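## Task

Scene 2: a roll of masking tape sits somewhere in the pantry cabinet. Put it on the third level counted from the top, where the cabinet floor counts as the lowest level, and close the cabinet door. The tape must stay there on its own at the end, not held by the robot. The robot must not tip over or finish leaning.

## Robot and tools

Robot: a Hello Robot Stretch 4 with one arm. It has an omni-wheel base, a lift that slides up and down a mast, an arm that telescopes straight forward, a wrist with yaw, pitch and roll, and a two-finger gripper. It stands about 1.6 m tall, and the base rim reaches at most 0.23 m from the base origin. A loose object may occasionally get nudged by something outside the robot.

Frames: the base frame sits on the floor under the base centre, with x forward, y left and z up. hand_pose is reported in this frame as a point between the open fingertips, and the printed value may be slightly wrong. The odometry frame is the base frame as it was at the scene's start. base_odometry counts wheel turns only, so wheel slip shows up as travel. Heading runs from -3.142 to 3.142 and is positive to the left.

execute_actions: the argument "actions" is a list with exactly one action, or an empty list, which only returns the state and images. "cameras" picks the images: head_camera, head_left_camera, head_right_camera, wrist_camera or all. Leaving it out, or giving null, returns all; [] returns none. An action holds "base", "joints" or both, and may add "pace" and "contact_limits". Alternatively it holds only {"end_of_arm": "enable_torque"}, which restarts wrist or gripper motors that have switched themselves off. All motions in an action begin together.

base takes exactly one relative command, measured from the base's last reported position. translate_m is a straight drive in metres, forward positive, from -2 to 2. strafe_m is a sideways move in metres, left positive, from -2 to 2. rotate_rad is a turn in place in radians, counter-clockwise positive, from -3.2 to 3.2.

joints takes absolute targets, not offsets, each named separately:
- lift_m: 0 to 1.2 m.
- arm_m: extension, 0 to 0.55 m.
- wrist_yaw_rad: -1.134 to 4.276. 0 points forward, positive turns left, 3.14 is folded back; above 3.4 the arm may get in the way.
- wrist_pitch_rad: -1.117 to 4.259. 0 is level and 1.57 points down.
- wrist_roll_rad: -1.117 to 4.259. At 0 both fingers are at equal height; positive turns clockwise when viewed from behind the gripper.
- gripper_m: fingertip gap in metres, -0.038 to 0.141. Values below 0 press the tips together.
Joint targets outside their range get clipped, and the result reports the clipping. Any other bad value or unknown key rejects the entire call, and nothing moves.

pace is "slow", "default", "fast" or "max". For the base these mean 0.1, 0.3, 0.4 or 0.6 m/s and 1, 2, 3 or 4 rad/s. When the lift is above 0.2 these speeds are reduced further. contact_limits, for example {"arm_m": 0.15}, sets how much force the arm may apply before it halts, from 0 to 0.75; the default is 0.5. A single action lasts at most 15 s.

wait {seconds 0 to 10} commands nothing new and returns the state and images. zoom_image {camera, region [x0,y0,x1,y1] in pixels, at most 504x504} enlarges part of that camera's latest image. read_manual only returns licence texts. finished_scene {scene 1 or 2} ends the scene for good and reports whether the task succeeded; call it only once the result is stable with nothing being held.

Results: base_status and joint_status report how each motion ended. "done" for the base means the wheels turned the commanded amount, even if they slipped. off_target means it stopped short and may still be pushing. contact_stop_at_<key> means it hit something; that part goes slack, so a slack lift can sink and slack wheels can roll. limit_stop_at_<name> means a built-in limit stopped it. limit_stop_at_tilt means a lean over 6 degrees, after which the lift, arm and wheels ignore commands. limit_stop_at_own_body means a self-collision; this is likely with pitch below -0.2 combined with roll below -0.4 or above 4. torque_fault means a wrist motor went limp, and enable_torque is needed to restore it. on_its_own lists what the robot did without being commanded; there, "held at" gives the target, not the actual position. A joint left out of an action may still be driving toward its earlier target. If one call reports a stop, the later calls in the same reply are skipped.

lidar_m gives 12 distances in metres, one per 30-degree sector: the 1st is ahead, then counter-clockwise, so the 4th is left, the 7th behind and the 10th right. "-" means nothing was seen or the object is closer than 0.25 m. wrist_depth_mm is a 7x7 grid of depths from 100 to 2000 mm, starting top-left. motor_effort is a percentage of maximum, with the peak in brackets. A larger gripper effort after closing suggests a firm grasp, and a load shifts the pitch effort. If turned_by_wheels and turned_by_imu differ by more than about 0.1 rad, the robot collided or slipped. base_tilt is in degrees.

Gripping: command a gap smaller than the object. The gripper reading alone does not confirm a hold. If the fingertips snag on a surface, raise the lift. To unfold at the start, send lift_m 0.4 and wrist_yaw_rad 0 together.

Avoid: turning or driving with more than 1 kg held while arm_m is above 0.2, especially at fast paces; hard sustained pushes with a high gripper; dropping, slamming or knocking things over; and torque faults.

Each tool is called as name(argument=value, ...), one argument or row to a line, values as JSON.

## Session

execute_actions(
  actions=[],
)

Scene clock: 0.00 s.
base_odometry: x=+0.000 y=+0.000 heading=+0.000 (m, m, rad; odometry frame)
turned_by_wheels: +0.000 (rad since the last result)
turned_by_imu: +0.000 (rad since the last result)
base_tilt: forward=+0.4 right=+0.5 (deg)
lidar_m: 1.25 1.51 2.82 2.91 2.82 1.93 2.51 2.10 1.04 1.04 1.26 1.20
base_status: not commanded
joint_positions: lift_m=+0.300 arm_m=+0.001 wrist_yaw_rad=+3.084 wrist_pitch_rad=+0.021 wrist_roll_rad=-0.003 gripper_m=+0.057
joint_status: not commanded
motor_effort: lift_m=+20 arm_m=-1 wrist_yaw_rad=+2 wrist_pitch_rad=-8 wrist_roll_rad=+1 gripper_m=-2 wheel_0=+0 wheel_1=+1 wheel_2=+0 (%)
hand_pose: x=-0.1110 y=+0.1040 z=+0.4721 quat_wxyz=(+0.029, -0.011, -0.001, +1.000) (m; base frame)
wrist_depth_mm: - 138 - - - 1863 1756 / - 138 - - - 1808 1756 / 109 138 - - - 1863 1756 / 128 148 - - - 1808 1756 / - - - - - 1808 1808 / 1756 1756 193 1708 194 1661 1618 / 1182 1078 1255 121 1182 1098 1160
pictures: head_camera, head_left_camera, head_right_camera, wrist_camera
camera_calibration (this result's frames):
wrist_camera: T_world_to_cam=[[0.0671636, 0.997547, -0.0197245, -0.0925524], [0.039206, -0.0223925, -0.99898, 0.530653], [-0.996971, 0.0663218, -0.0406138, 0.125802], [0, 0, 0, 1]] pos_world=[0.110832, 0.0958646, 0.533396]
Images, in order (width x height): head_camera 420x560, head_left_camera 420x672, head_right_camera 420x672, wrist_camera 616x392.

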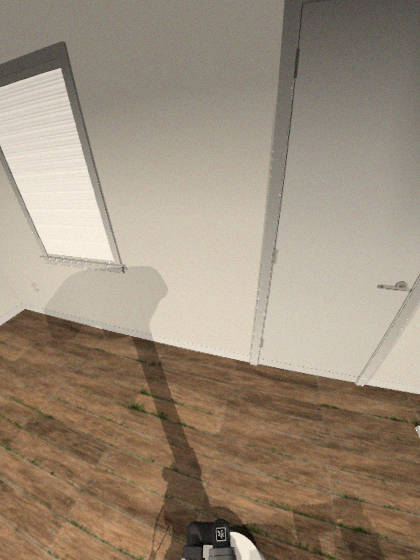

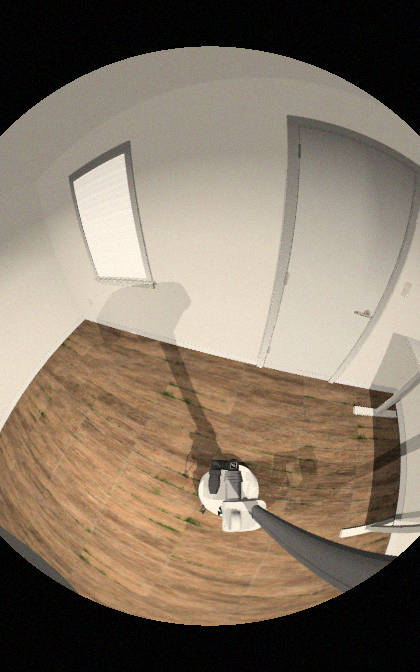

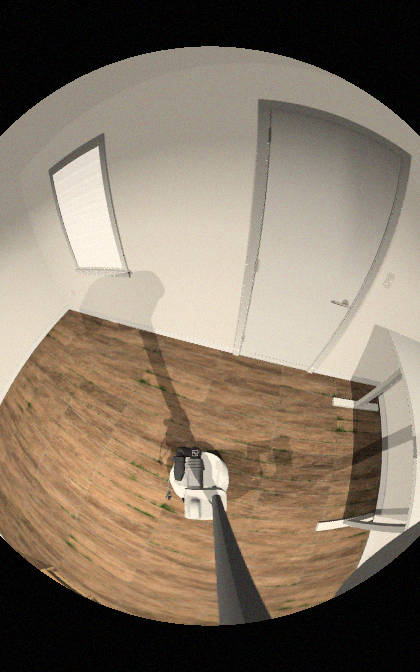

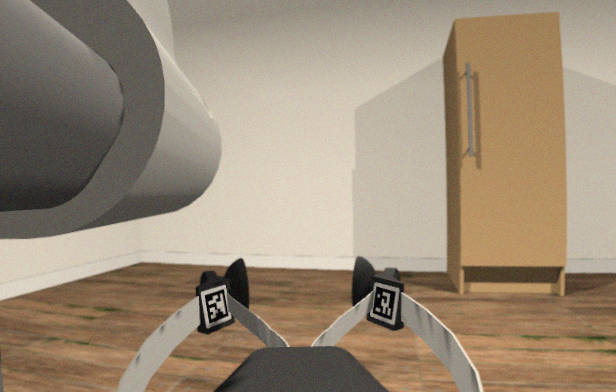

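execute_actions(
  actions=[
    {"base": {"rotate_rad": 2.52}, "joints": {"lift_m": 0.4, "wrist_yaw_rad": 0}, "pace": "fast"},
  ],
  cameras=["head_camera", "wrist_camera"],
)

Scene clock: 2.77 s.
base_odometry: x=+0.000 y=+0.000 heading=+2.520 (m, m, rad; odometry frame)
turned_by_wheels: +2.520 (rad since the last result)
turned_by_imu: +2.504 (rad since the last result)
base_tilt: forward=+0.1 right=+0.6 (deg)
lidar_m: 1.90 2.50 2.20 1.05 1.03 1.20 1.21 1.19 1.40 2.31 2.87 2.96
base_status: done
joint_positions: lift_m=+0.400 arm_m=+0.001 wrist_yaw_rad=+0.000 wrist_pitch_rad=+0.021 wrist_roll_rad=-0.003 gripper_m=+0.057
joint_status: all done
motor_effort: lift_m=+22(24) arm_m=-1(1) wrist_yaw_rad=+1(5) wrist_pitch_rad=-7(7) wrist_roll_rad=+3(1) gripper_m=+1(4) wheel_0=+2(8) wheel_1=+2(4) wheel_2=+2(8) (%)
hand_pose: x=+0.4604 y=-0.0873 z=+0.5719 quat_wxyz=(+1.000, -0.001, +0.011, +0.000) (m; base frame)
wrist_depth_mm: 1983 - - - - - - / 1983 - - 1756 - - - / 1921 - - 1808 - - - / 1921 - - 1808 - - - / 1921 - - 1808 - - - / 1921 - 194 1863 194 1921 1863 / 1366 1255 1464 121 1430 1281 1336
pictures: head_camera, wrist_camera
camera_calibration (this result's frames):
wrist_camera: T_world_to_cam=[[-0.00872506, -0.999767, -0.019724, -0.0775391], [-0.0404786, 0.0200617, -0.998979, 0.644031], [0.999142, -0.00791775, -0.0406442, -0.213276], [0, 0, 0, 1]] pos_world=[0.238486, -0.09213, 0.633175]
Images, in order (width x height): head_camera 420x560, wrist_camera 616x392.

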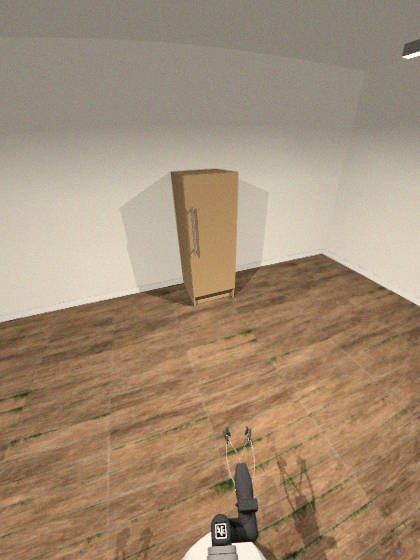

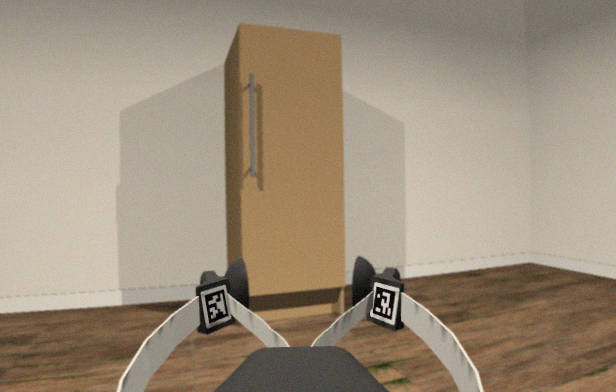

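execute_actions(
  actions=[
    {"base": {"translate_m": 1.12}, "joints": {"lift_m": 0.73, "gripper_m": 0.08}, "pace": "fast"},
  ],
  cameras=[],
)

execute_actions(
  actions=[
    {"base": {"rotate_rad": 0.31}},
  ],
  cameras=["head_camera", "wrist_camera"],
)

Scene clock: 7.07 s.
base_odometry: x=-0.911 y=+0.652 heading=+2.521 (m, m, rad; odometry frame)
turned_by_wheels: +0.000 (rad since the last result)
turned_by_imu: +0.002 (rad since the last result)
base_tilt: forward=+0.4 right=+0.6 (deg)
lidar_m: 0.80 1.43 1.61 2.19 1.52 1.60 2.30 2.30 2.62 2.57 2.55 1.00
base_status: done
joint_positions: lift_m=+0.730 arm_m=+0.001 wrist_yaw_rad=+0.000 wrist_pitch_rad=+0.021 wrist_roll_rad=-0.003 gripper_m=+0.080
joint_status: all done
motor_effort: lift_m=+23(25) arm_m=-1(1) wrist_yaw_rad=+1(1) wrist_pitch_rad=-7(7) wrist_roll_rad=+1(2) gripper_m=-2(3) wheel_0=+1(7) wheel_1=+1(5) wheel_2=+1(13) (%)
hand_pose: x=+0.4604 y=-0.0874 z=+0.9018 quat_wxyz=(+1.000, -0.001, +0.011, +0.000) (m; base frame)
wrist_depth_mm: 1042 1098 640 699 750 1576 1708 / 1060 1118 647 691 750 1576 1708 / 1060 1098 640 699 759 1576 1708 / 1060 1098 640 691 750 1537 1708 / 1078 1078 647 699 750 1576 1708 / 1060 1118 196 683 197 1576 1708 / 1060 615 640 120 759 1537 1756
pictures: none
No camera images: the call's "cameras" was empty. Leave "cameras" out to get every camera's image.

Scene clock: 8.13 s.
base_odometry: x=-0.911 y=+0.652 heading=+2.831 (m, m, rad; odometry frame)
turned_by_wheels: +0.310 (rad since the last result)
turned_by_imu: +0.308 (rad since the last result)
base_tilt: forward=+0.3 right=+0.6 (deg)
lidar_m: 0.80 1.50 2.05 2.18 1.53 2.02 2.28 2.40 2.63 2.56 2.01 0.87
base_status: done
joint_positions: lift_m=+0.730 arm_m=+0.001 wrist_yaw_rad=+0.000 wrist_pitch_rad=+0.021 wrist_roll_rad=-0.003 gripper_m=+0.080
joint_status: not commanded
motor_effort: lift_m=+23(23) arm_m=-1(1) wrist_yaw_rad=+2(2) wrist_pitch_rad=-7(7) wrist_roll_rad=+2(1) gripper_m=-1(0) wheel_0=+0(6) wheel_1=+0(7) wheel_2=+1(4) (%)
hand_pose: x=+0.4604 y=-0.0874 z=+0.9018 quat_wxyz=(+1.000, -0.001, +0.011, +0.000) (m; base frame)
wrist_depth_mm: 1182 1182 1205 621 615 615 627 / 1182 1182 1205 615 621 621 621 / 1205 1205 1205 621 621 627 627 / 1182 1229 1205 621 627 621 627 / 1205 1205 1205 640 621 627 627 / 1205 1205 195 699 197 627 634 / 1182 1205 1229 120 627 627 627
pictures: head_camera, wrist_camera
camera_calibration (this result's frames):
wrist_camera: T_world_to_cam=[[-0.00905281, -0.999764, -0.0197241, -0.0709752], [-0.0404661, 0.020075, -0.998979, 0.973614], [0.99914, -0.00824541, -0.0406383, -0.199872], [0, 0, 0, 1]] pos_world=[0.238456, -0.0921519, 0.963098]
Images, in order (width x height): head_camera 420x560, wrist_camera 616x392.

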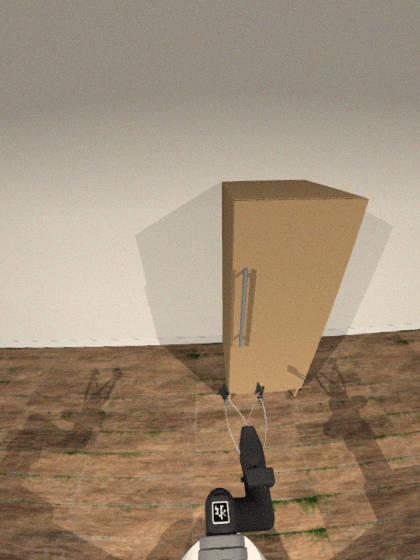

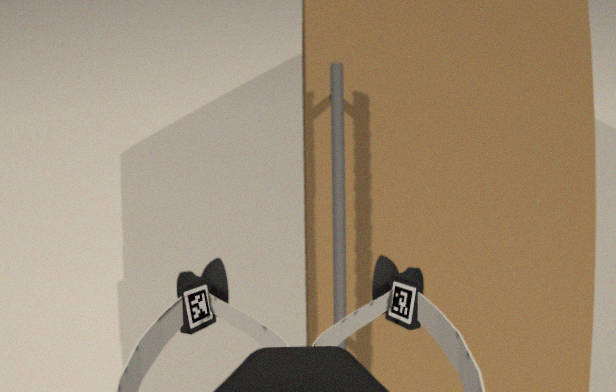

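execute_actions(
  actions=[
    {"base": {"strafe_m": -0.164}, "joints": {"arm_m": 0.24, "wrist_yaw_rad": 0.35, "gripper_m": 0.07}},
  ],
  cameras=["head_camera", "wrist_camera"],
)

Scene clock: 10.43 s.
base_odometry: x=-0.861 y=+0.808 heading=+2.831 (m, m, rad; odometry frame)
turned_by_wheels: +0.000 (rad since the last result)
turned_by_imu: +0.000 (rad since the last result)
base_tilt: forward=+0.4 right=+0.5 (deg)
lidar_m: 0.80 1.49 2.05 2.27 1.69 2.22 2.30 2.40 2.49 2.40 2.03 0.87
base_status: done
joint_positions: lift_m=+0.730 arm_m=+0.239 wrist_yaw_rad=+0.350 wrist_pitch_rad=+0.021 wrist_roll_rad=-0.003 gripper_m=+0.070
joint_status: all done
motor_effort: lift_m=+23(23) arm_m=+5(7) wrist_yaw_rad=+2(8) wrist_pitch_rad=-7(7) wrist_roll_rad=+1(1) gripper_m=-2(0) wheel_0=+0(8) wheel_1=+1(9) wheel_2=+1(4) (%)
hand_pose: x=+0.7109 y=+0.0168 z=+0.9018 quat_wxyz=(+0.985, -0.003, +0.010, +0.174) (m; base frame)
wrist_depth_mm: 1308 1205 1078 370 343 319 301 / 1281 1182 1078 373 345 320 304 / 1308 1182 1078 373 345 322 304 / 1308 1182 1078 375 345 322 304 / 1308 1182 1078 991 343 324 304 / 1308 1182 193 991 198 325 307 / 1336 1182 1098 120 347 319 309
pictures: head_camera, wrist_camera
camera_calibration (this result's frames):
wrist_camera: T_world_to_cam=[[0.334112, -0.942327, -0.019725, -0.209496], [-0.0448131, 0.00502196, -0.998983, 0.985032], [0.941468, 0.334656, -0.0405507, -0.414127], [0, 0, 0, 1]] pos_world=[0.504025, -0.0637703, 0.963105]
Images, in order (width x height): head_camera 420x560, wrist_camera 616x392.

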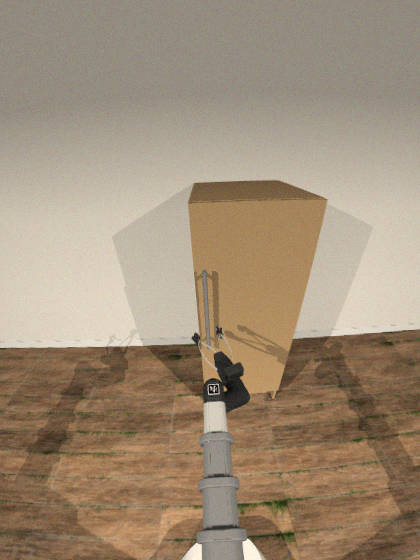

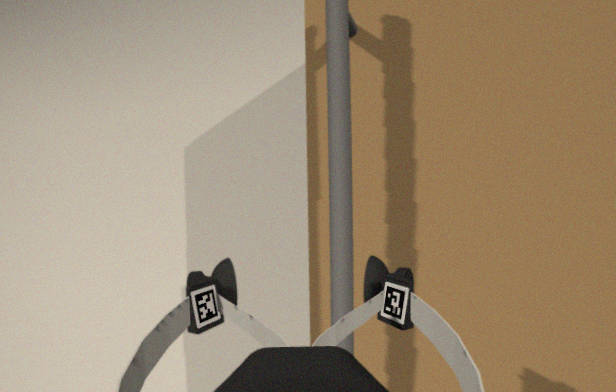

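execute_actions(
  actions=[
    {"joints": {"arm_m": 0.346, "gripper_m": 0.055}, "contact_limits": {"arm_m": 0.15}},
  ],
  cameras=["wrist_camera"],
)

Scene clock: 11.90 s.
base_odometry: x=-0.861 y=+0.808 heading=+2.831 (m, m, rad; odometry frame)
turned_by_wheels: +0.000 (rad since the last result)
turned_by_imu: +0.000 (rad since the last result)
base_tilt: forward=+0.3 right=+0.5 (deg)
lidar_m: 0.79 1.50 2.06 2.27 1.69 2.23 2.30 2.42 2.48 2.39 2.00 0.88
base_status: not commanded
joint_positions: lift_m=+0.730 arm_m=+0.345 wrist_yaw_rad=+0.350 wrist_pitch_rad=+0.021 wrist_roll_rad=-0.003 gripper_m=+0.055
joint_status: all done
motor_effort: lift_m=+23(23) arm_m=+5(7) wrist_yaw_rad=+2(3) wrist_pitch_rad=-6(7) wrist_roll_rad=+1(1) gripper_m=-3(2) wheel_0=+0(0) wheel_1=+1(1) wheel_2=+1(1) (%)
contact_limits: arm_m 0.15
hand_pose: x=+0.8169 y=+0.0168 z=+0.9018 quat_wxyz=(+0.985, -0.003, +0.010, +0.174) (m; base frame)
wrist_depth_mm: 1160 1042 960 251 240 224 212 / 1160 1042 946 253 242 225 213 / 1160 1060 960 253 243 225 213 / 1160 1060 960 254 243 226 216 / 1160 1060 960 255 241 227 215 / 1182 1060 192 211 196 227 216 / 1182 1060 976 120 245 223 216
pictures: wrist_camera
camera_calibration (this result's frames):
wrist_camera: T_world_to_cam=[[0.334141, -0.942316, -0.0197253, -0.244931], [-0.0447878, 0.0050299, -0.998984, 0.989771], [0.941458, 0.334685, -0.0405236, -0.513955], [0, 0, 0, 1]] pos_world=[0.610039, -0.0637679, 0.963107]
Images, in order (width x height): wrist_camera 616x392.

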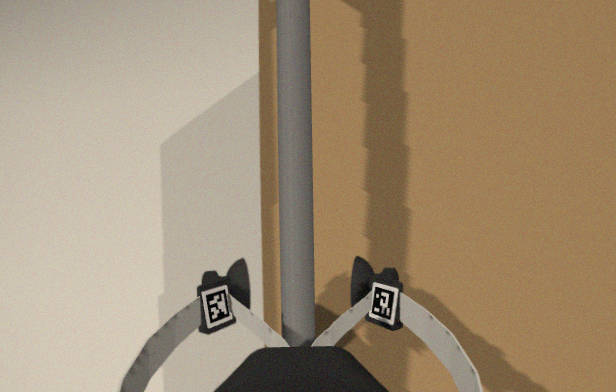

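execute_actions(
  actions=[
    {"joints": {"gripper_m": -0.015}},
  ],
  cameras=["head_camera", "wrist_camera"],
)

Scene clock: 13.37 s.
base_odometry: x=-0.861 y=+0.808 heading=+2.831 (m, m, rad; odometry frame)
turned_by_wheels: +0.000 (rad since the last result)
turned_by_imu: +0.001 (rad since the last result)
base_tilt: forward=+0.5 right=+0.5 (deg)
lidar_m: 0.79 1.50 2.06 2.29 1.68 2.24 2.31 2.41 2.47 2.38 2.01 0.86
base_status: not commanded
joint_positions: lift_m=+0.730 arm_m=+0.345 wrist_yaw_rad=+0.353 wrist_pitch_rad=+0.021 wrist_roll_rad=-0.003 gripper_m=-0.015
joint_status: all done
motor_effort: lift_m=+23(23) arm_m=+4(5) wrist_yaw_rad=-7(6) wrist_pitch_rad=-6(6) wrist_roll_rad=+0(0) gripper_m=-15(13) wheel_0=+0(1) wheel_1=+1(1) wheel_2=+2(2) (%)
hand_pose: x=+0.8170 y=+0.0177 z=+0.9018 quat_wxyz=(+0.984, -0.003, +0.010, +0.176) (m; base frame)
wrist_depth_mm: 1182 1060 946 244 234 218 208 / 1160 1042 946 246 235 219 208 / 1182 1060 960 246 236 220 209 / 1160 1060 960 247 236 221 209 / 1182 1078 976 209 237 221 211 / 1160 1078 183 200 181 221 211 / 1205 1025 976 124 238 214 210
pictures: head_camera, wrist_camera
camera_calibration (this result's frames):
wrist_camera: T_world_to_cam=[[0.33695, -0.941316, -0.0197246, -0.24645], [-0.0448566, 0.00487625, -0.998982, 0.989814], [0.940453, 0.337491, -0.0405812, -0.513578], [0, 0, 0, 1]] pos_world=[0.610437, -0.0634858, 0.963103]
Images, in order (width x height): head_camera 420x560, wrist_camera 616x392.

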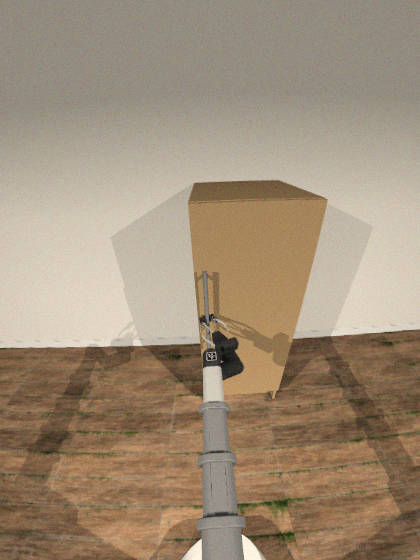

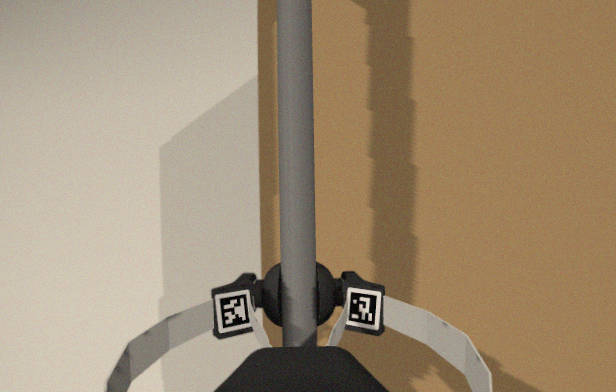

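execute_actions(
  actions=[
    {"base": {"translate_m": -0.09}},
  ],
  cameras=[],
)

execute_actions(
  actions=[
    {"base": {"strafe_m": -0.053}, "joints": {"arm_m": 0.268}},
  ],
  cameras=[],
)

execute_actions(
  actions=[
    {"base": {"strafe_m": -0.05}, "joints": {"arm_m": 0.2}},
  ],
  cameras=["head_camera", "wrist_camera"],
)

Scene clock: 15.17 s.
base_odometry: x=-0.775 y=+0.780 heading=+2.829 (m, m, rad; odometry frame)
turned_by_wheels: -0.002 (rad since the last result)
turned_by_imu: -0.002 (rad since the last result)
base_tilt: forward=+0.5 right=+0.6 (deg)
lidar_m: 0.77 1.59 2.19 1.98 1.66 2.24 2.20 2.30 2.48 2.39 2.14 0.91
base_status: done
joint_positions: lift_m=+0.730 arm_m=+0.345 wrist_yaw_rad=+0.340 wrist_pitch_rad=+0.021 wrist_roll_rad=-0.003 gripper_m=-0.015
joint_status: not commanded
on_its_own: wrist_yaw_rad is at rest, and its effort (+30) is outside its rest range (-13 to +13)
motor_effort: lift_m=+23(23) arm_m=+3(4) wrist_yaw_rad=+30(31) wrist_pitch_rad=-7(8) wrist_roll_rad=+1(1) gripper_m=-9(15) wheel_0=-11(11) wheel_1=-6(8) wheel_2=-6(10) (%)
hand_pose: x=+0.8174 y=+0.0138 z=+0.9018 quat_wxyz=(+0.986, -0.003, +0.010, +0.169) (m; base frame)
wrist_depth_mm: 1255 1138 1060 248 246 239 235 / 1255 1138 1042 249 246 239 236 / 1229 1138 1042 249 247 240 236 / 1255 1138 1042 250 246 241 237 / 1281 1138 1042 212 248 242 236 / 1281 1160 183 200 181 242 237 / 1281 1138 1078 120 248 241 238
pictures: none
No camera images: the call's "cameras" was empty. Leave "cameras" out to get every camera's image.

Scene clock: 16.33 s.
base_odometry: x=-0.759 y=+0.831 heading=+2.830 (m, m, rad; odometry frame)
turned_by_wheels: +0.000 (rad since the last result)
turned_by_imu: +0.001 (rad since the last result)
base_tilt: forward=+0.4 right=+0.5 (deg)
lidar_m: 0.70 1.60 2.19 1.97 1.71 2.28 2.21 2.33 2.44 2.33 2.13 0.89
base_status: done
joint_positions: lift_m=+0.730 arm_m=+0.269 wrist_yaw_rad=+0.352 wrist_pitch_rad=+0.021 wrist_roll_rad=-0.003 gripper_m=-0.015
joint_status: all done
motor_effort: lift_m=+23(23) arm_m=-5(11) wrist_yaw_rad=-4(30) wrist_pitch_rad=-7(8) wrist_roll_rad=-1(1) gripper_m=-13(18) wheel_0=+3(9) wheel_1=+2(13) wheel_2=+1(3) (%)
hand_pose: x=+0.7407 y=+0.0174 z=+0.9018 quat_wxyz=(+0.984, -0.003, +0.010, +0.175) (m; base frame)
wrist_depth_mm: 1366 1229 1138 249 254 258 262 / 1366 1255 1160 249 255 259 264 / 1366 1281 1138 250 256 259 264 / 1397 1255 1160 251 256 260 264 / 1397 1255 1160 208 256 262 265 / 1397 1281 183 197 182 263 266 / 1430 1229 1160 126 258 262 266
pictures: none
No camera images: the call's "cameras" was empty. Leave "cameras" out to get every camera's image.

Scene clock: 17.43 s.
base_odometry: x=-0.744 y=+0.878 heading=+2.830 (m, m, rad; odometry frame)
turned_by_wheels: +0.000 (rad since the last result)
turned_by_imu: +0.001 (rad since the last result)
base_tilt: forward=+0.3 right=+0.6 (deg)
lidar_m: 0.63 1.57 2.18 1.97 1.75 2.24 2.20 2.32 2.37 2.28 2.16 0.88
base_status: done
joint_positions: lift_m=+0.730 arm_m=+0.201 wrist_yaw_rad=+0.352 wrist_pitch_rad=+0.022 wrist_roll_rad=-0.003 gripper_m=-0.015
joint_status: all done
motor_effort: lift_m=+23(23) arm_m=-4(6) wrist_yaw_rad=-4(9) wrist_pitch_rad=-8(9) wrist_roll_rad=+1(0) gripper_m=-11(14) wheel_0=+1(10) wheel_1=+2(12) wheel_2=+0(5) (%)
hand_pose: x=+0.6726 y=+0.0174 z=+0.9017 quat_wxyz=(+0.984, -0.003, +0.010, +0.175) (m; base frame)
wrist_depth_mm: 1464 1336 240 244 267 286 301 / 1464 1336 240 245 267 286 304 / 1499 1336 240 244 268 287 304 / 1499 1366 241 245 268 287 306 / 1464 1336 243 208 268 289 306 / 1499 1366 183 195 182 289 307 / 1537 1308 242 129 268 290 307
pictures: head_camera, wrist_camera
camera_calibration (this result's frames):
wrist_camera: T_world_to_cam=[[0.336168, -0.941595, -0.0197209, -0.197487], [-0.045207, 0.00478271, -0.998966, 0.98345], [0.940716, 0.336712, -0.0409589, -0.377476], [0, 0, 0, 1]] pos_world=[0.465946, -0.0635562, 0.963078]
Images, in order (width x height): head_camera 420x560, wrist_camera 616x392.

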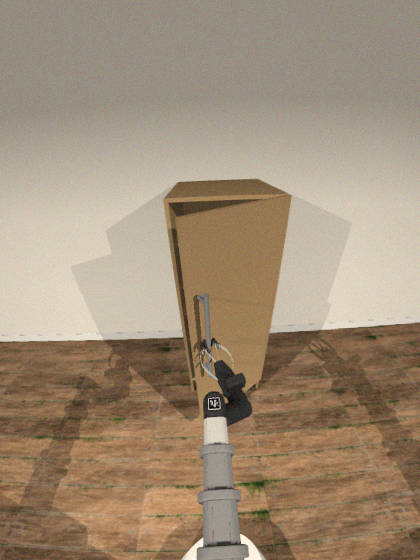

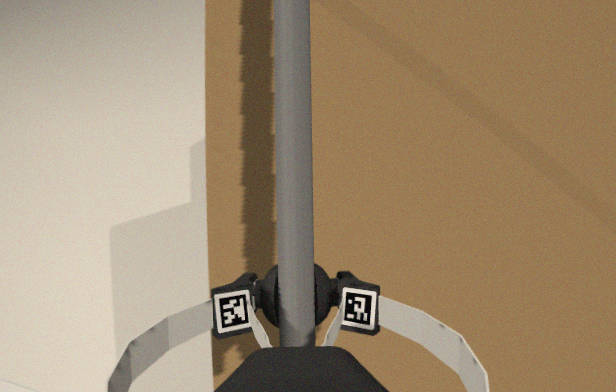

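execute_actions(
  actions=[
    {"base": {"strafe_m": -0.062}, "joints": {"arm_m": 0.142}},
  ],
  cameras=[],
)

execute_actions(
  actions=[
    {"base": {"strafe_m": -0.072}, "joints": {"arm_m": 0.097}},
  ],
  cameras=["head_camera", "wrist_camera"],
)

Scene clock: 18.70 s.
base_odometry: x=-0.725 y=+0.937 heading=+2.830 (m, m, rad; odometry frame)
turned_by_wheels: +0.000 (rad since the last result)
turned_by_imu: +0.000 (rad since the last result)
base_tilt: forward=+0.4 right=+0.4 (deg)
lidar_m: 0.56 1.57 2.20 1.98 1.83 2.29 2.21 2.33 2.30 2.22 2.16 0.94
base_status: done
joint_positions: lift_m=+0.730 arm_m=+0.143 wrist_yaw_rad=+0.352 wrist_pitch_rad=+0.022 wrist_roll_rad=-0.003 gripper_m=-0.015
joint_status: all done
motor_effort: lift_m=+23(23) arm_m=-5(9) wrist_yaw_rad=-3(12) wrist_pitch_rad=-9(10) wrist_roll_rad=+2(0) gripper_m=-11(16) wheel_0=+1(8) wheel_1=+1(7) wheel_2=-1(2) (%)
hand_pose: x=+0.6146 y=+0.0173 z=+0.9016 quat_wxyz=(+0.985, -0.003, +0.011, +0.175) (m; base frame)
wrist_depth_mm: 1537 1430 229 239 283 325 373 / 1537 1430 229 239 283 325 373 / 1537 1430 229 240 283 325 370 / 1537 1430 229 241 283 325 373 / 1537 1397 231 208 285 325 375 / 1576 1430 182 190 182 329 377 / 1576 1397 227 121 283 329 377
pictures: none
No camera images: the call's "cameras" was empty. Leave "cameras" out to get every camera's image.

Scene clock: 19.97 s.
base_odometry: x=-0.702 y=+1.006 heading=+2.830 (m, m, rad; odometry frame)
turned_by_wheels: +0.000 (rad since the last result)
turned_by_imu: +0.000 (rad since the last result)
base_tilt: forward=+0.5 right=+0.6 (deg)
lidar_m: 0.50 0.99 2.21 1.95 1.89 2.28 2.20 2.32 2.22 2.15 2.12 1.58
base_status: done
joint_positions: lift_m=+0.730 arm_m=+0.098 wrist_yaw_rad=+0.351 wrist_pitch_rad=+0.022 wrist_roll_rad=-0.003 gripper_m=-0.015
joint_status: all done
motor_effort: lift_m=+23(23) arm_m=-5(7) wrist_yaw_rad=+0(29) wrist_pitch_rad=-10(11) wrist_roll_rad=+0(0) gripper_m=-11(14) wheel_0=+1(7) wheel_1=+2(10) wheel_2=+0(5) (%)
hand_pose: x=+0.5697 y=+0.0170 z=+0.9016 quat_wxyz=(+0.985, -0.003, +0.011, +0.174) (m; base frame)
wrist_depth_mm: 1618 1464 216 237 309 399 976 / 1618 1464 217 237 307 397 991 / 1618 1464 217 237 307 394 991 / 1618 1430 217 238 309 394 976 / 1618 1499 217 237 309 394 991 / 1661 1499 184 186 182 399 976 / 1618 1397 213 126 307 399 991
pictures: head_camera, wrist_camera
camera_calibration (this result's frames):
wrist_camera: T_world_to_cam=[[0.334737, -0.942105, -0.0197183, -0.1625], [-0.045491, 0.00474483, -0.998953, 0.978861], [0.941213, 0.335284, -0.0412691, -0.280489], [0, 0, 0, 1]] pos_world=[0.362924, -0.0636928, 0.963057]
Images, in order (width x height): head_camera 420x560, wrist_camera 616x392.

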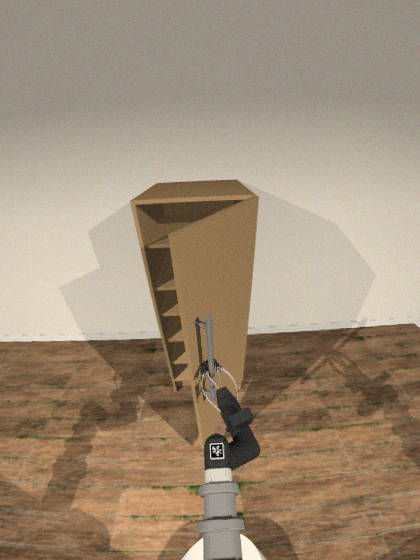

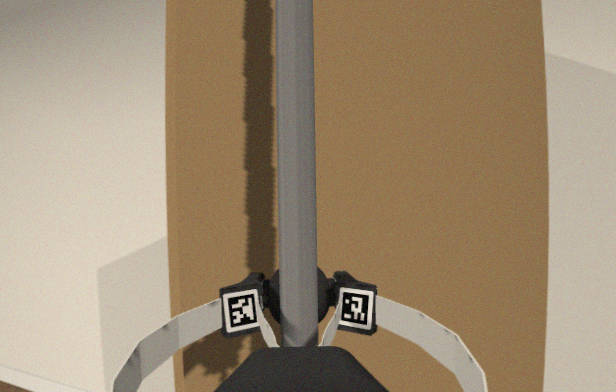

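execute_actions(
  actions=[],
)

Scene clock: 20.23 s.
base_odometry: x=-0.702 y=+1.006 heading=+2.830 (m, m, rad; odometry frame)
turned_by_wheels: +0.000 (rad since the last result)
turned_by_imu: +0.000 (rad since the last result)
base_tilt: forward=+0.5 right=+0.6 (deg)
lidar_m: 0.52 0.99 2.22 1.95 1.91 2.30 2.20 2.31 2.25 2.15 2.16 1.57
base_status: done
joint_positions: lift_m=+0.730 arm_m=+0.098 wrist_yaw_rad=+0.351 wrist_pitch_rad=+0.022 wrist_roll_rad=-0.003 gripper_m=-0.015
joint_status: all done
motor_effort: lift_m=+23(23) arm_m=-5(7) wrist_yaw_rad=+0(29) wrist_pitch_rad=-10(11) wrist_roll_rad=+0(0) gripper_m=-10(14) wheel_0=+1(7) wheel_1=+2(10) wheel_2=+0(5) (%)
hand_pose: x=+0.5697 y=+0.0170 z=+0.9016 quat_wxyz=(+0.985, -0.003, +0.011, +0.174) (m; base frame)
wrist_depth_mm: 1618 1464 216 237 309 399 976 / 1618 1464 216 237 309 397 976 / 1618 1464 217 237 309 394 976 / 1576 1464 217 237 307 397 991 / 1661 1499 217 237 310 397 991 / 1661 1499 182 187 182 397 976 / 1661 1430 213 126 306 399 991
pictures: head_camera, head_left_camera, head_right_camera, wrist_camera
camera_calibration (this result's frames):
wrist_camera: T_world_to_cam=[[0.334738, -0.942105, -0.0197182, -0.1625], [-0.0454911, 0.00474467, -0.998953, 0.978861], [0.941213, 0.335284, -0.0412692, -0.280489], [0, 0, 0, 1]] pos_world=[0.362924, -0.0636928, 0.963057]
Images, in order (width x height): head_camera 420x560, head_left_camera 420x672, head_right_camera 420x672, wrist_camera 616x392.

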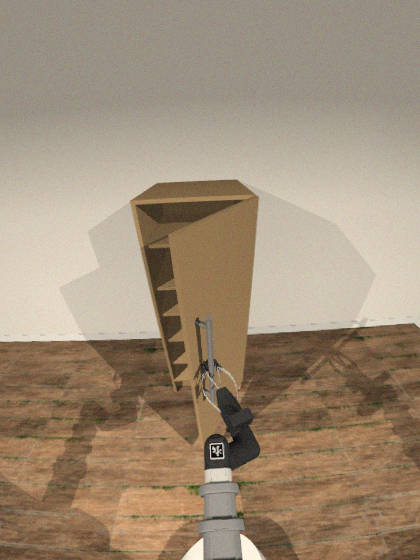

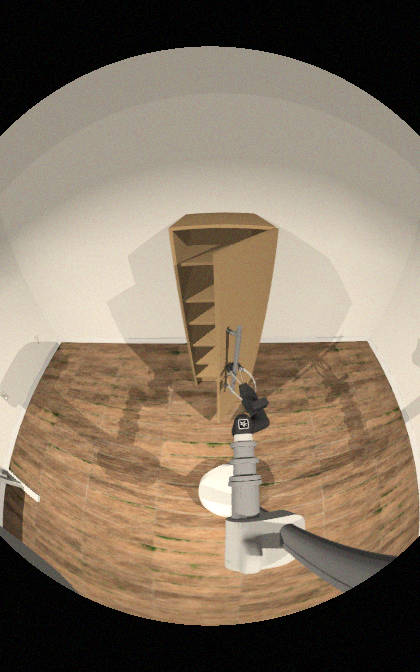

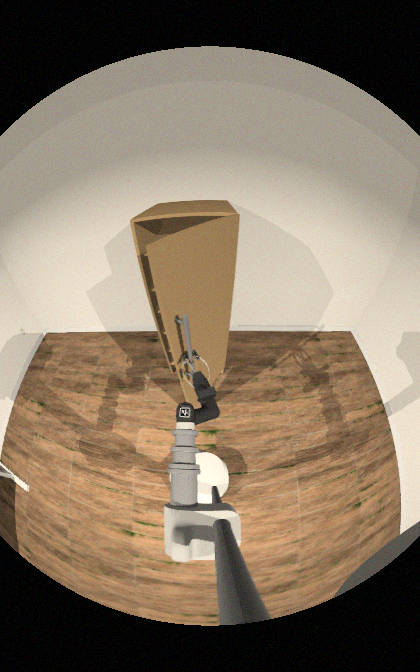

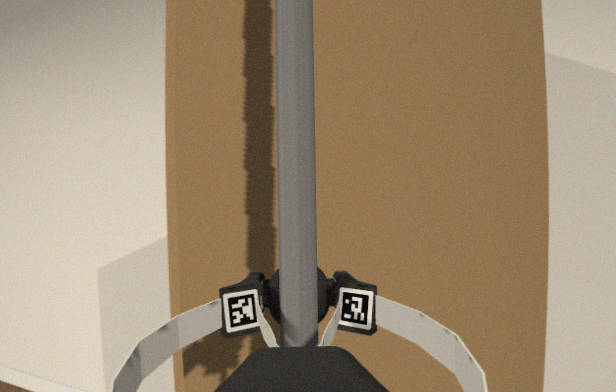

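execute_actions(
  actions=[
    {"joints": {"gripper_m": 0.045}},
  ],
  cameras=["wrist_camera"],
)

Scene clock: 21.73 s.
base_odometry: x=-0.702 y=+1.006 heading=+2.830 (m, m, rad; odometry frame)
turned_by_wheels: +0.000 (rad since the last result)
turned_by_imu: +0.000 (rad since the last result)
base_tilt: forward=+0.5 right=+0.5 (deg)
lidar_m: 0.52 0.98 2.22 1.95 1.87 2.29 2.22 2.30 2.25 2.14 2.12 1.58
base_status: not commanded
joint_positions: lift_m=+0.730 arm_m=+0.098 wrist_yaw_rad=+0.350 wrist_pitch_rad=+0.021 wrist_roll_rad=-0.003 gripper_m=+0.045
joint_status: all done
motor_effort: lift_m=+23(23) arm_m=-5(5) wrist_yaw_rad=+1(11) wrist_pitch_rad=-8(9) wrist_roll_rad=+0(1) gripper_m=-4(7) wheel_0=+1(1) wheel_1=+2(3) wheel_2=+0(0) (%)
hand_pose: x=+0.5697 y=+0.0169 z=+0.9017 quat_wxyz=(+0.985, -0.003, +0.010, +0.174) (m; base frame)
wrist_depth_mm: 1576 1464 231 273 327 413 976 / 1618 1464 232 274 329 410 991 / 1618 1464 232 273 327 410 976 / 1618 1499 233 276 327 410 991 / 1576 1464 231 276 327 410 976 / 1618 1464 188 268 195 413 991 / 1661 1499 232 121 325 415 991
pictures: wrist_camera
camera_calibration (this result's frames):
wrist_camera: T_world_to_cam=[[0.33464, -0.94214, -0.0197221, -0.16247], [-0.0451156, 0.00488707, -0.99897, 0.978775], [0.941266, 0.335185, -0.0408698, -0.280865], [0, 0, 0, 1]] pos_world=[0.362895, -0.0637109, 0.963084]
Images, in order (width x height): wrist_camera 616x392.

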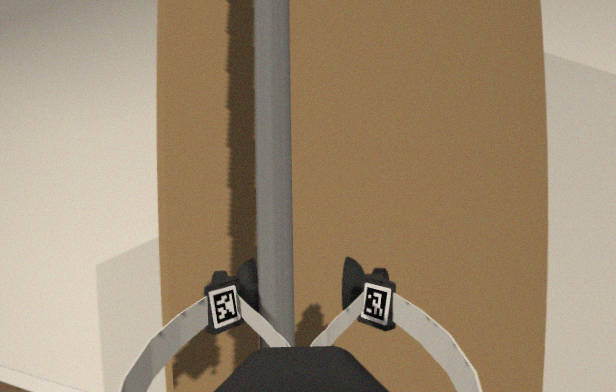

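execute_actions(
  actions=[
    {"base": {"translate_m": -0.08}, "joints": {"arm_m": 0.0}},
  ],
  cameras=["head_camera", "wrist_camera"],
)

Scene clock: 23.20 s.
base_odometry: x=-0.626 y=+0.981 heading=+2.830 (m, m, rad; odometry frame)
turned_by_wheels: +0.000 (rad since the last result)
turned_by_imu: +0.000 (rad since the last result)
base_tilt: forward=+0.2 right=+0.5 (deg)
lidar_m: 0.60 1.09 2.31 1.88 1.87 2.23 2.13 2.21 2.24 2.15 2.25 1.66
base_status: done
joint_positions: lift_m=+0.730 arm_m=+0.002 wrist_yaw_rad=+0.350 wrist_pitch_rad=+0.021 wrist_roll_rad=-0.003 gripper_m=+0.045
joint_status: all done
motor_effort: lift_m=+23(23) arm_m=-5(4) wrist_yaw_rad=+2(0) wrist_pitch_rad=-7(7) wrist_roll_rad=+2(0) gripper_m=-4(5) wheel_0=+0(7) wheel_1=-1(7) wheel_2=+0(6) (%)
hand_pose: x=+0.4736 y=+0.0168 z=+0.9018 quat_wxyz=(+0.985, -0.003, +0.010, +0.174) (m; base frame)
wrist_depth_mm: 1863 1708 1537 394 484 597 1138 / 1808 1661 1537 402 480 603 1138 / 1921 1708 1537 402 477 597 1138 / 1808 1618 1537 404 480 597 1160 / 1863 1708 1537 404 480 603 1160 / 1863 1661 188 404 195 603 1182 / 1808 1708 1537 121 477 603 1138
pictures: head_camera, wrist_camera
camera_calibration (this result's frames):
wrist_camera: T_world_to_cam=[[0.334244, -0.94228, -0.019724, -0.130264], [-0.0449329, 0.00497228, -0.998978, 0.974418], [0.941415, 0.334788, -0.0406774, -0.190676], [0, 0, 0, 1]] pos_world=[0.266829, -0.0637545, 0.963096]
Images, in order (width x height): head_camera 420x560, wrist_camera 616x392.

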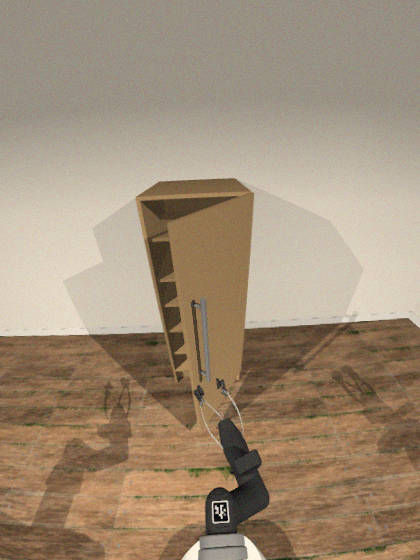

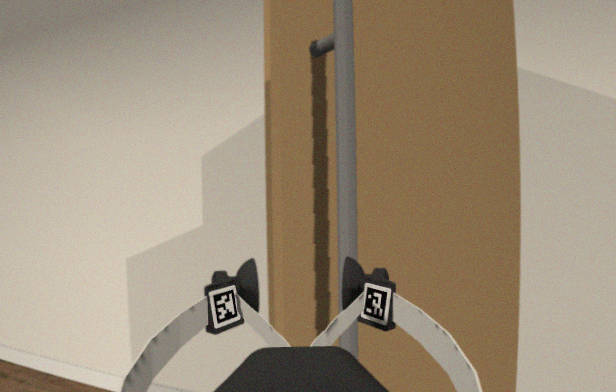

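execute_actions(
  actions=[
    {"base": {"strafe_m": 0.28}, "joints": {"wrist_yaw_rad": 0.0, "gripper_m": 0.0}},
  ],
)

Scene clock: 25.77 s.
base_odometry: x=-0.712 y=+0.715 heading=+2.830 (m, m, rad; odometry frame)
turned_by_wheels: +0.000 (rad since the last result)
turned_by_imu: +0.001 (rad since the last result)
base_tilt: forward=+0.4 right=+0.6 (deg)
lidar_m: 1.02 1.69 2.29 1.72 1.57 2.19 2.11 2.22 2.52 2.42 2.28 0.65
base_status: done
joint_positions: lift_m=+0.730 arm_m=+0.002 wrist_yaw_rad=+0.000 wrist_pitch_rad=+0.021 wrist_roll_rad=-0.003 gripper_m=+0.000
joint_status: all done
motor_effort: lift_m=+23(23) arm_m=-5(5) wrist_yaw_rad=+2(3) wrist_pitch_rad=-7(7) wrist_roll_rad=+3(0) gripper_m=-4(6) wheel_0=+0(9) wheel_1=-2(6) wheel_2=+1(4) (%)
hand_pose: x=+0.4612 y=-0.0874 z=+0.9018 quat_wxyz=(+1.000, -0.001, +0.011, +0.000) (m; base frame)
wrist_depth_mm: 1366 1336 1336 1008 427 1366 1397 / 1366 1308 1366 991 477 768 1366 / 1336 1366 1366 1336 473 759 1397 / 1366 1336 1336 1366 473 759 1397 / 1366 1366 1366 1078 473 759 1397 / 1397 1366 185 192 392 768 1397 / 1366 1336 1397 121 404 778 1397
pictures: head_camera, head_left_camera, head_right_camera, wrist_camera
camera_calibration (this result's frames):
wrist_camera: T_world_to_cam=[[-0.00906717, -0.999764, -0.0197237, -0.0709658], [-0.0405057, 0.0200755, -0.998978, 0.973654], [0.999138, -0.00825898, -0.0406782, -0.20064], [0, 0, 0, 1]] pos_world=[0.239263, -0.0921528, 0.963097]
Images, in order (width x height): head_camera 420x560, head_left_camera 420x672, head_right_camera 420x672, wrist_camera 616x392.

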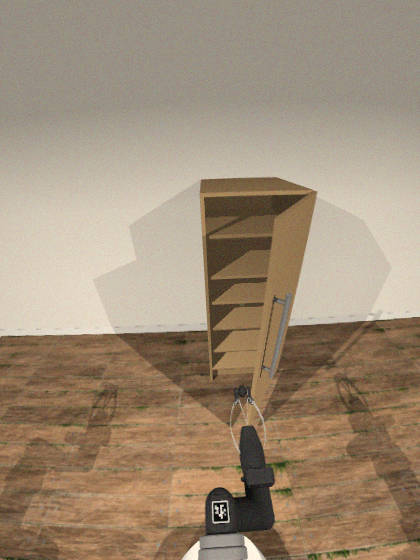

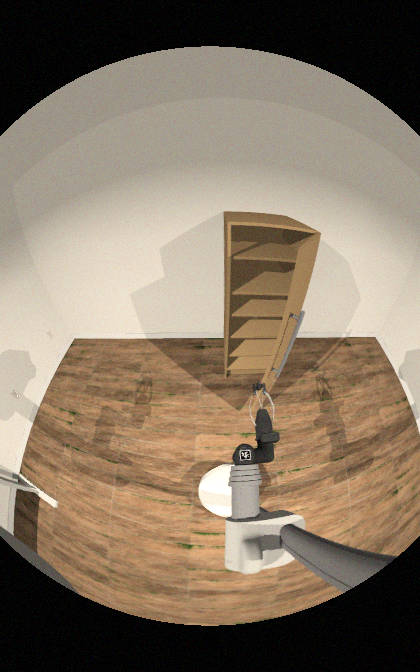

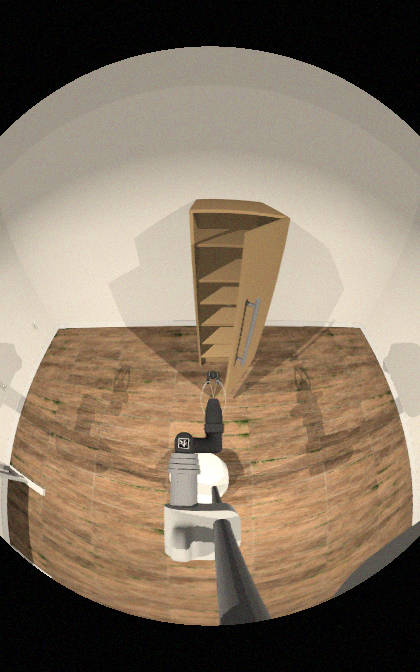

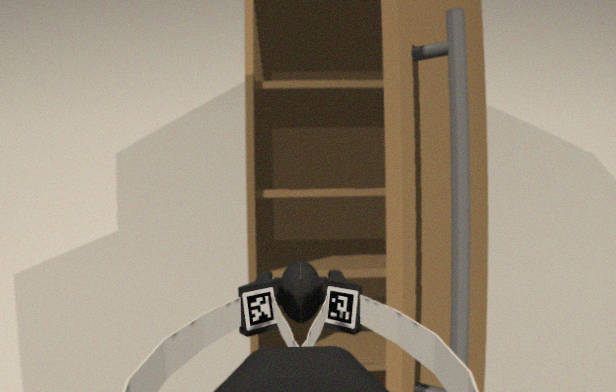

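zoom_image(
  camera="head_camera",
  region=[170, 160, 340, 420],
)

Region (170, 160, 340, 420) of head_camera's 420x560 image, scaled by 1.938, with more detail than that image has; it fills the left 330 columns of this view, and the rest is white.

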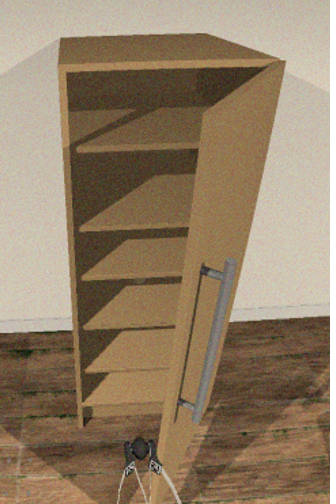

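zoom_image(
  camera="wrist_camera",
  region=[220, 0, 500, 392],
)

zoom_image(
  camera="head_camera",
  region=[200, 270, 290, 390],
)

Region (220, 0, 500, 392) of wrist_camera's 616x392 image, scaled by 1.286; it fills the left 360 columns of this view, and the rest is white.

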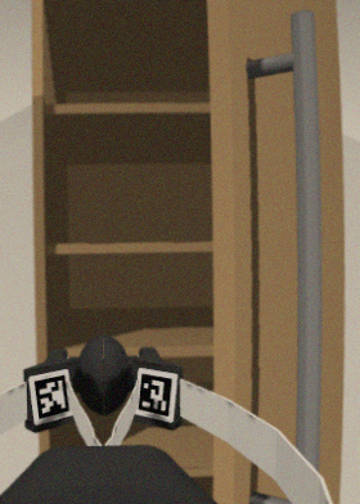

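Region (200, 270, 290, 390) of head_camera's 420x560 image, scaled by 4.200, with more detail than that image has; it fills the left 378 columns of this view, and the rest is white.

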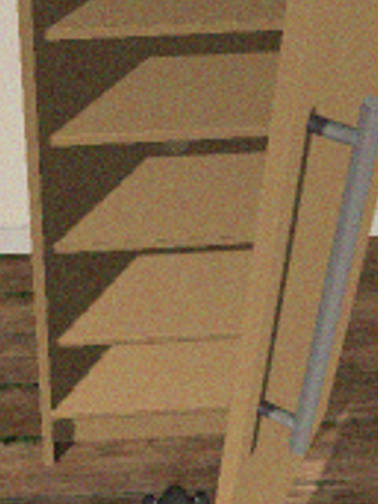

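execute_actions(
  actions=[
    {"joints": {"arm_m": 0.38, "lift_m": 0.45}},
  ],
  cameras=["head_camera", "wrist_camera"],
)

Scene clock: 30.63 s.
base_odometry: x=-0.712 y=+0.715 heading=+2.830 (m, m, rad; odometry frame)
turned_by_wheels: +0.000 (rad since the last result)
turned_by_imu: +0.002 (rad since the last result)
base_tilt: forward=+0.5 right=+0.6 (deg)
lidar_m: 1.03 1.69 2.32 1.70 1.56 2.21 2.14 2.24 2.53 2.44 2.25 0.64
base_status: not commanded
joint_positions: lift_m=+0.450 arm_m=+0.379 wrist_yaw_rad=+0.000 wrist_pitch_rad=+0.021 wrist_roll_rad=-0.003 gripper_m=+0.000
joint_status: all done
motor_effort: lift_m=+16(21) arm_m=+5(5) wrist_yaw_rad=+2(1) wrist_pitch_rad=-7(8) wrist_roll_rad=+0(1) gripper_m=-4(3) wheel_0=+0(0) wheel_1=-2(2) wheel_2=+1(1) (%)
hand_pose: x=+0.8384 y=-0.0874 z=+0.6224 quat_wxyz=(+1.000, -0.001, +0.011, +0.000) (m; base frame)
wrist_depth_mm: 976 976 585 634 640 609 535 / 991 991 640 866 866 715 525 / 976 976 535 676 683 683 530 / 991 991 627 976 976 778 549 / 976 991 569 668 647 621 517 / 976 991 185 192 455 723 535 / 976 991 455 121 661 668 539
pictures: head_camera, wrist_camera
camera_calibration (this result's frames):
wrist_camera: T_world_to_cam=[[-0.0091156, -0.999764, -0.0197244, -0.0730292], [-0.0404232, 0.0200776, -0.998981, 0.709776], [0.999141, -0.00830898, -0.0405967, -0.588949], [0, 0, 0, 1]] pos_world=[0.616469, -0.0921561, 0.683703]
Images, in order (width x height): head_camera 420x560, wrist_camera 616x392.

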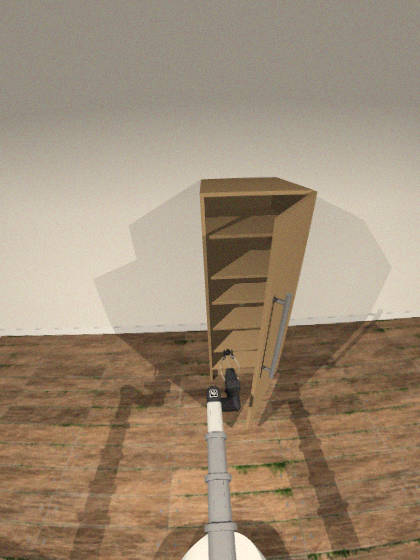

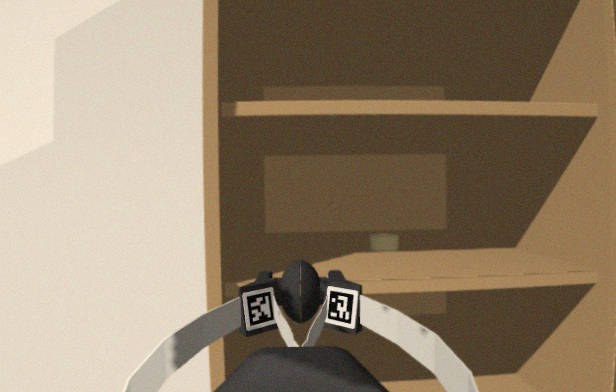

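zoom_image(
  camera="wrist_camera",
  region=[300, 80, 480, 320],
)

Region (300, 80, 480, 320) of wrist_camera's 616x392 image, scaled by 2.100; it fills the left 378 columns of this view, and the rest is white.

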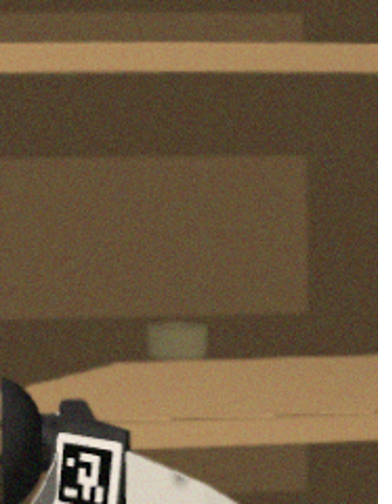

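execute_actions(
  actions=[
    {"base": {"strafe_m": -0.2}, "joints": {"wrist_yaw_rad": -0.3}, "pace": "slow"},
  ],
  cameras=["head_camera", "head_right_camera", "wrist_camera"],
)

Scene clock: 34.57 s.
base_odometry: x=-0.651 y=+0.905 heading=+2.830 (m, m, rad; odometry frame)
turned_by_wheels: +0.000 (rad since the last result)
turned_by_imu: +0.001 (rad since the last result)
base_tilt: forward=+0.4 right=+0.6 (deg)
lidar_m: 1.01 1.67 2.31 1.77 1.81 2.20 2.15 2.22 2.29 2.23 2.24 0.55
base_status: done
joint_positions: lift_m=+0.450 arm_m=+0.379 wrist_yaw_rad=-0.300 wrist_pitch_rad=+0.021 wrist_roll_rad=-0.003 gripper_m=+0.000
joint_status: all done
motor_effort: lift_m=+15(15) arm_m=+5(5) wrist_yaw_rad=+1(5) wrist_pitch_rad=-8(7) wrist_roll_rad=+1(0) gripper_m=-3(4) wheel_0=+2(7) wheel_1=-1(4) wheel_2=+1(0) (%)
hand_pose: x=+0.7998 y=-0.1687 z=+0.6224 quat_wxyz=(+0.989, +0.000, +0.011, -0.149) (m; base frame)
wrist_depth_mm: 591 609 627 512 260 166 - / 741 820 854 512 265 168 - / 591 615 640 492 268 170 136 / 866 931 976 525 270 171 137 / 676 647 683 484 271 171 137 / 723 878 185 192 218 171 - / 707 707 699 121 251 161 -
pictures: head_camera, head_right_camera, wrist_camera
camera_calibration (this result's frames):
wrist_camera: T_world_to_cam=[[-0.303854, -0.952514, -0.0197244, 0.0890844], [-0.0326943, 0.0311162, -0.998981, 0.705529], [0.952157, -0.302899, -0.0405966, -0.563193], [0, 0, 0, 1]] pos_world=[0.586384, -0.10769, 0.683703]
Images, in order (width x height): head_camera 420x560, head_right_camera 420x672, wrist_camera 616x392.

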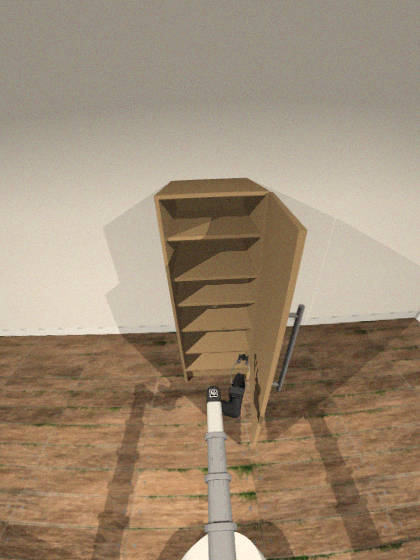

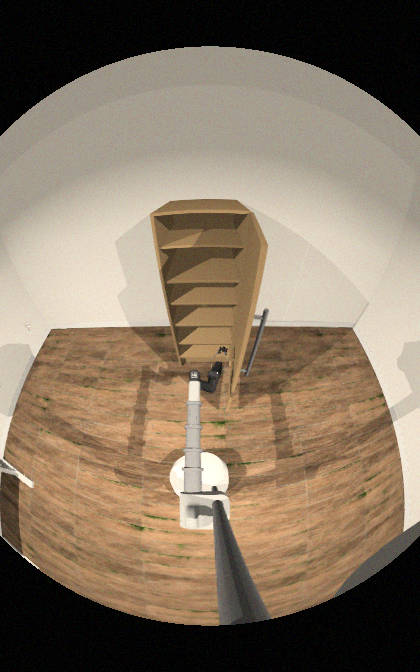

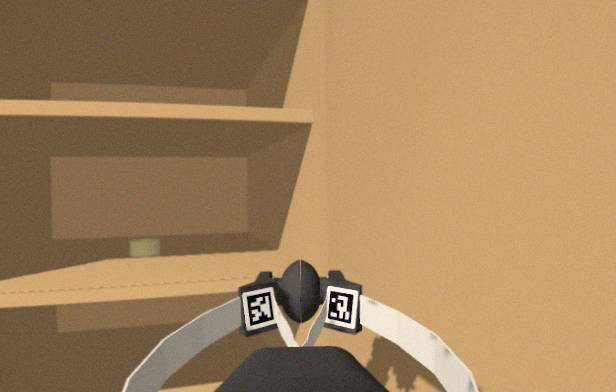

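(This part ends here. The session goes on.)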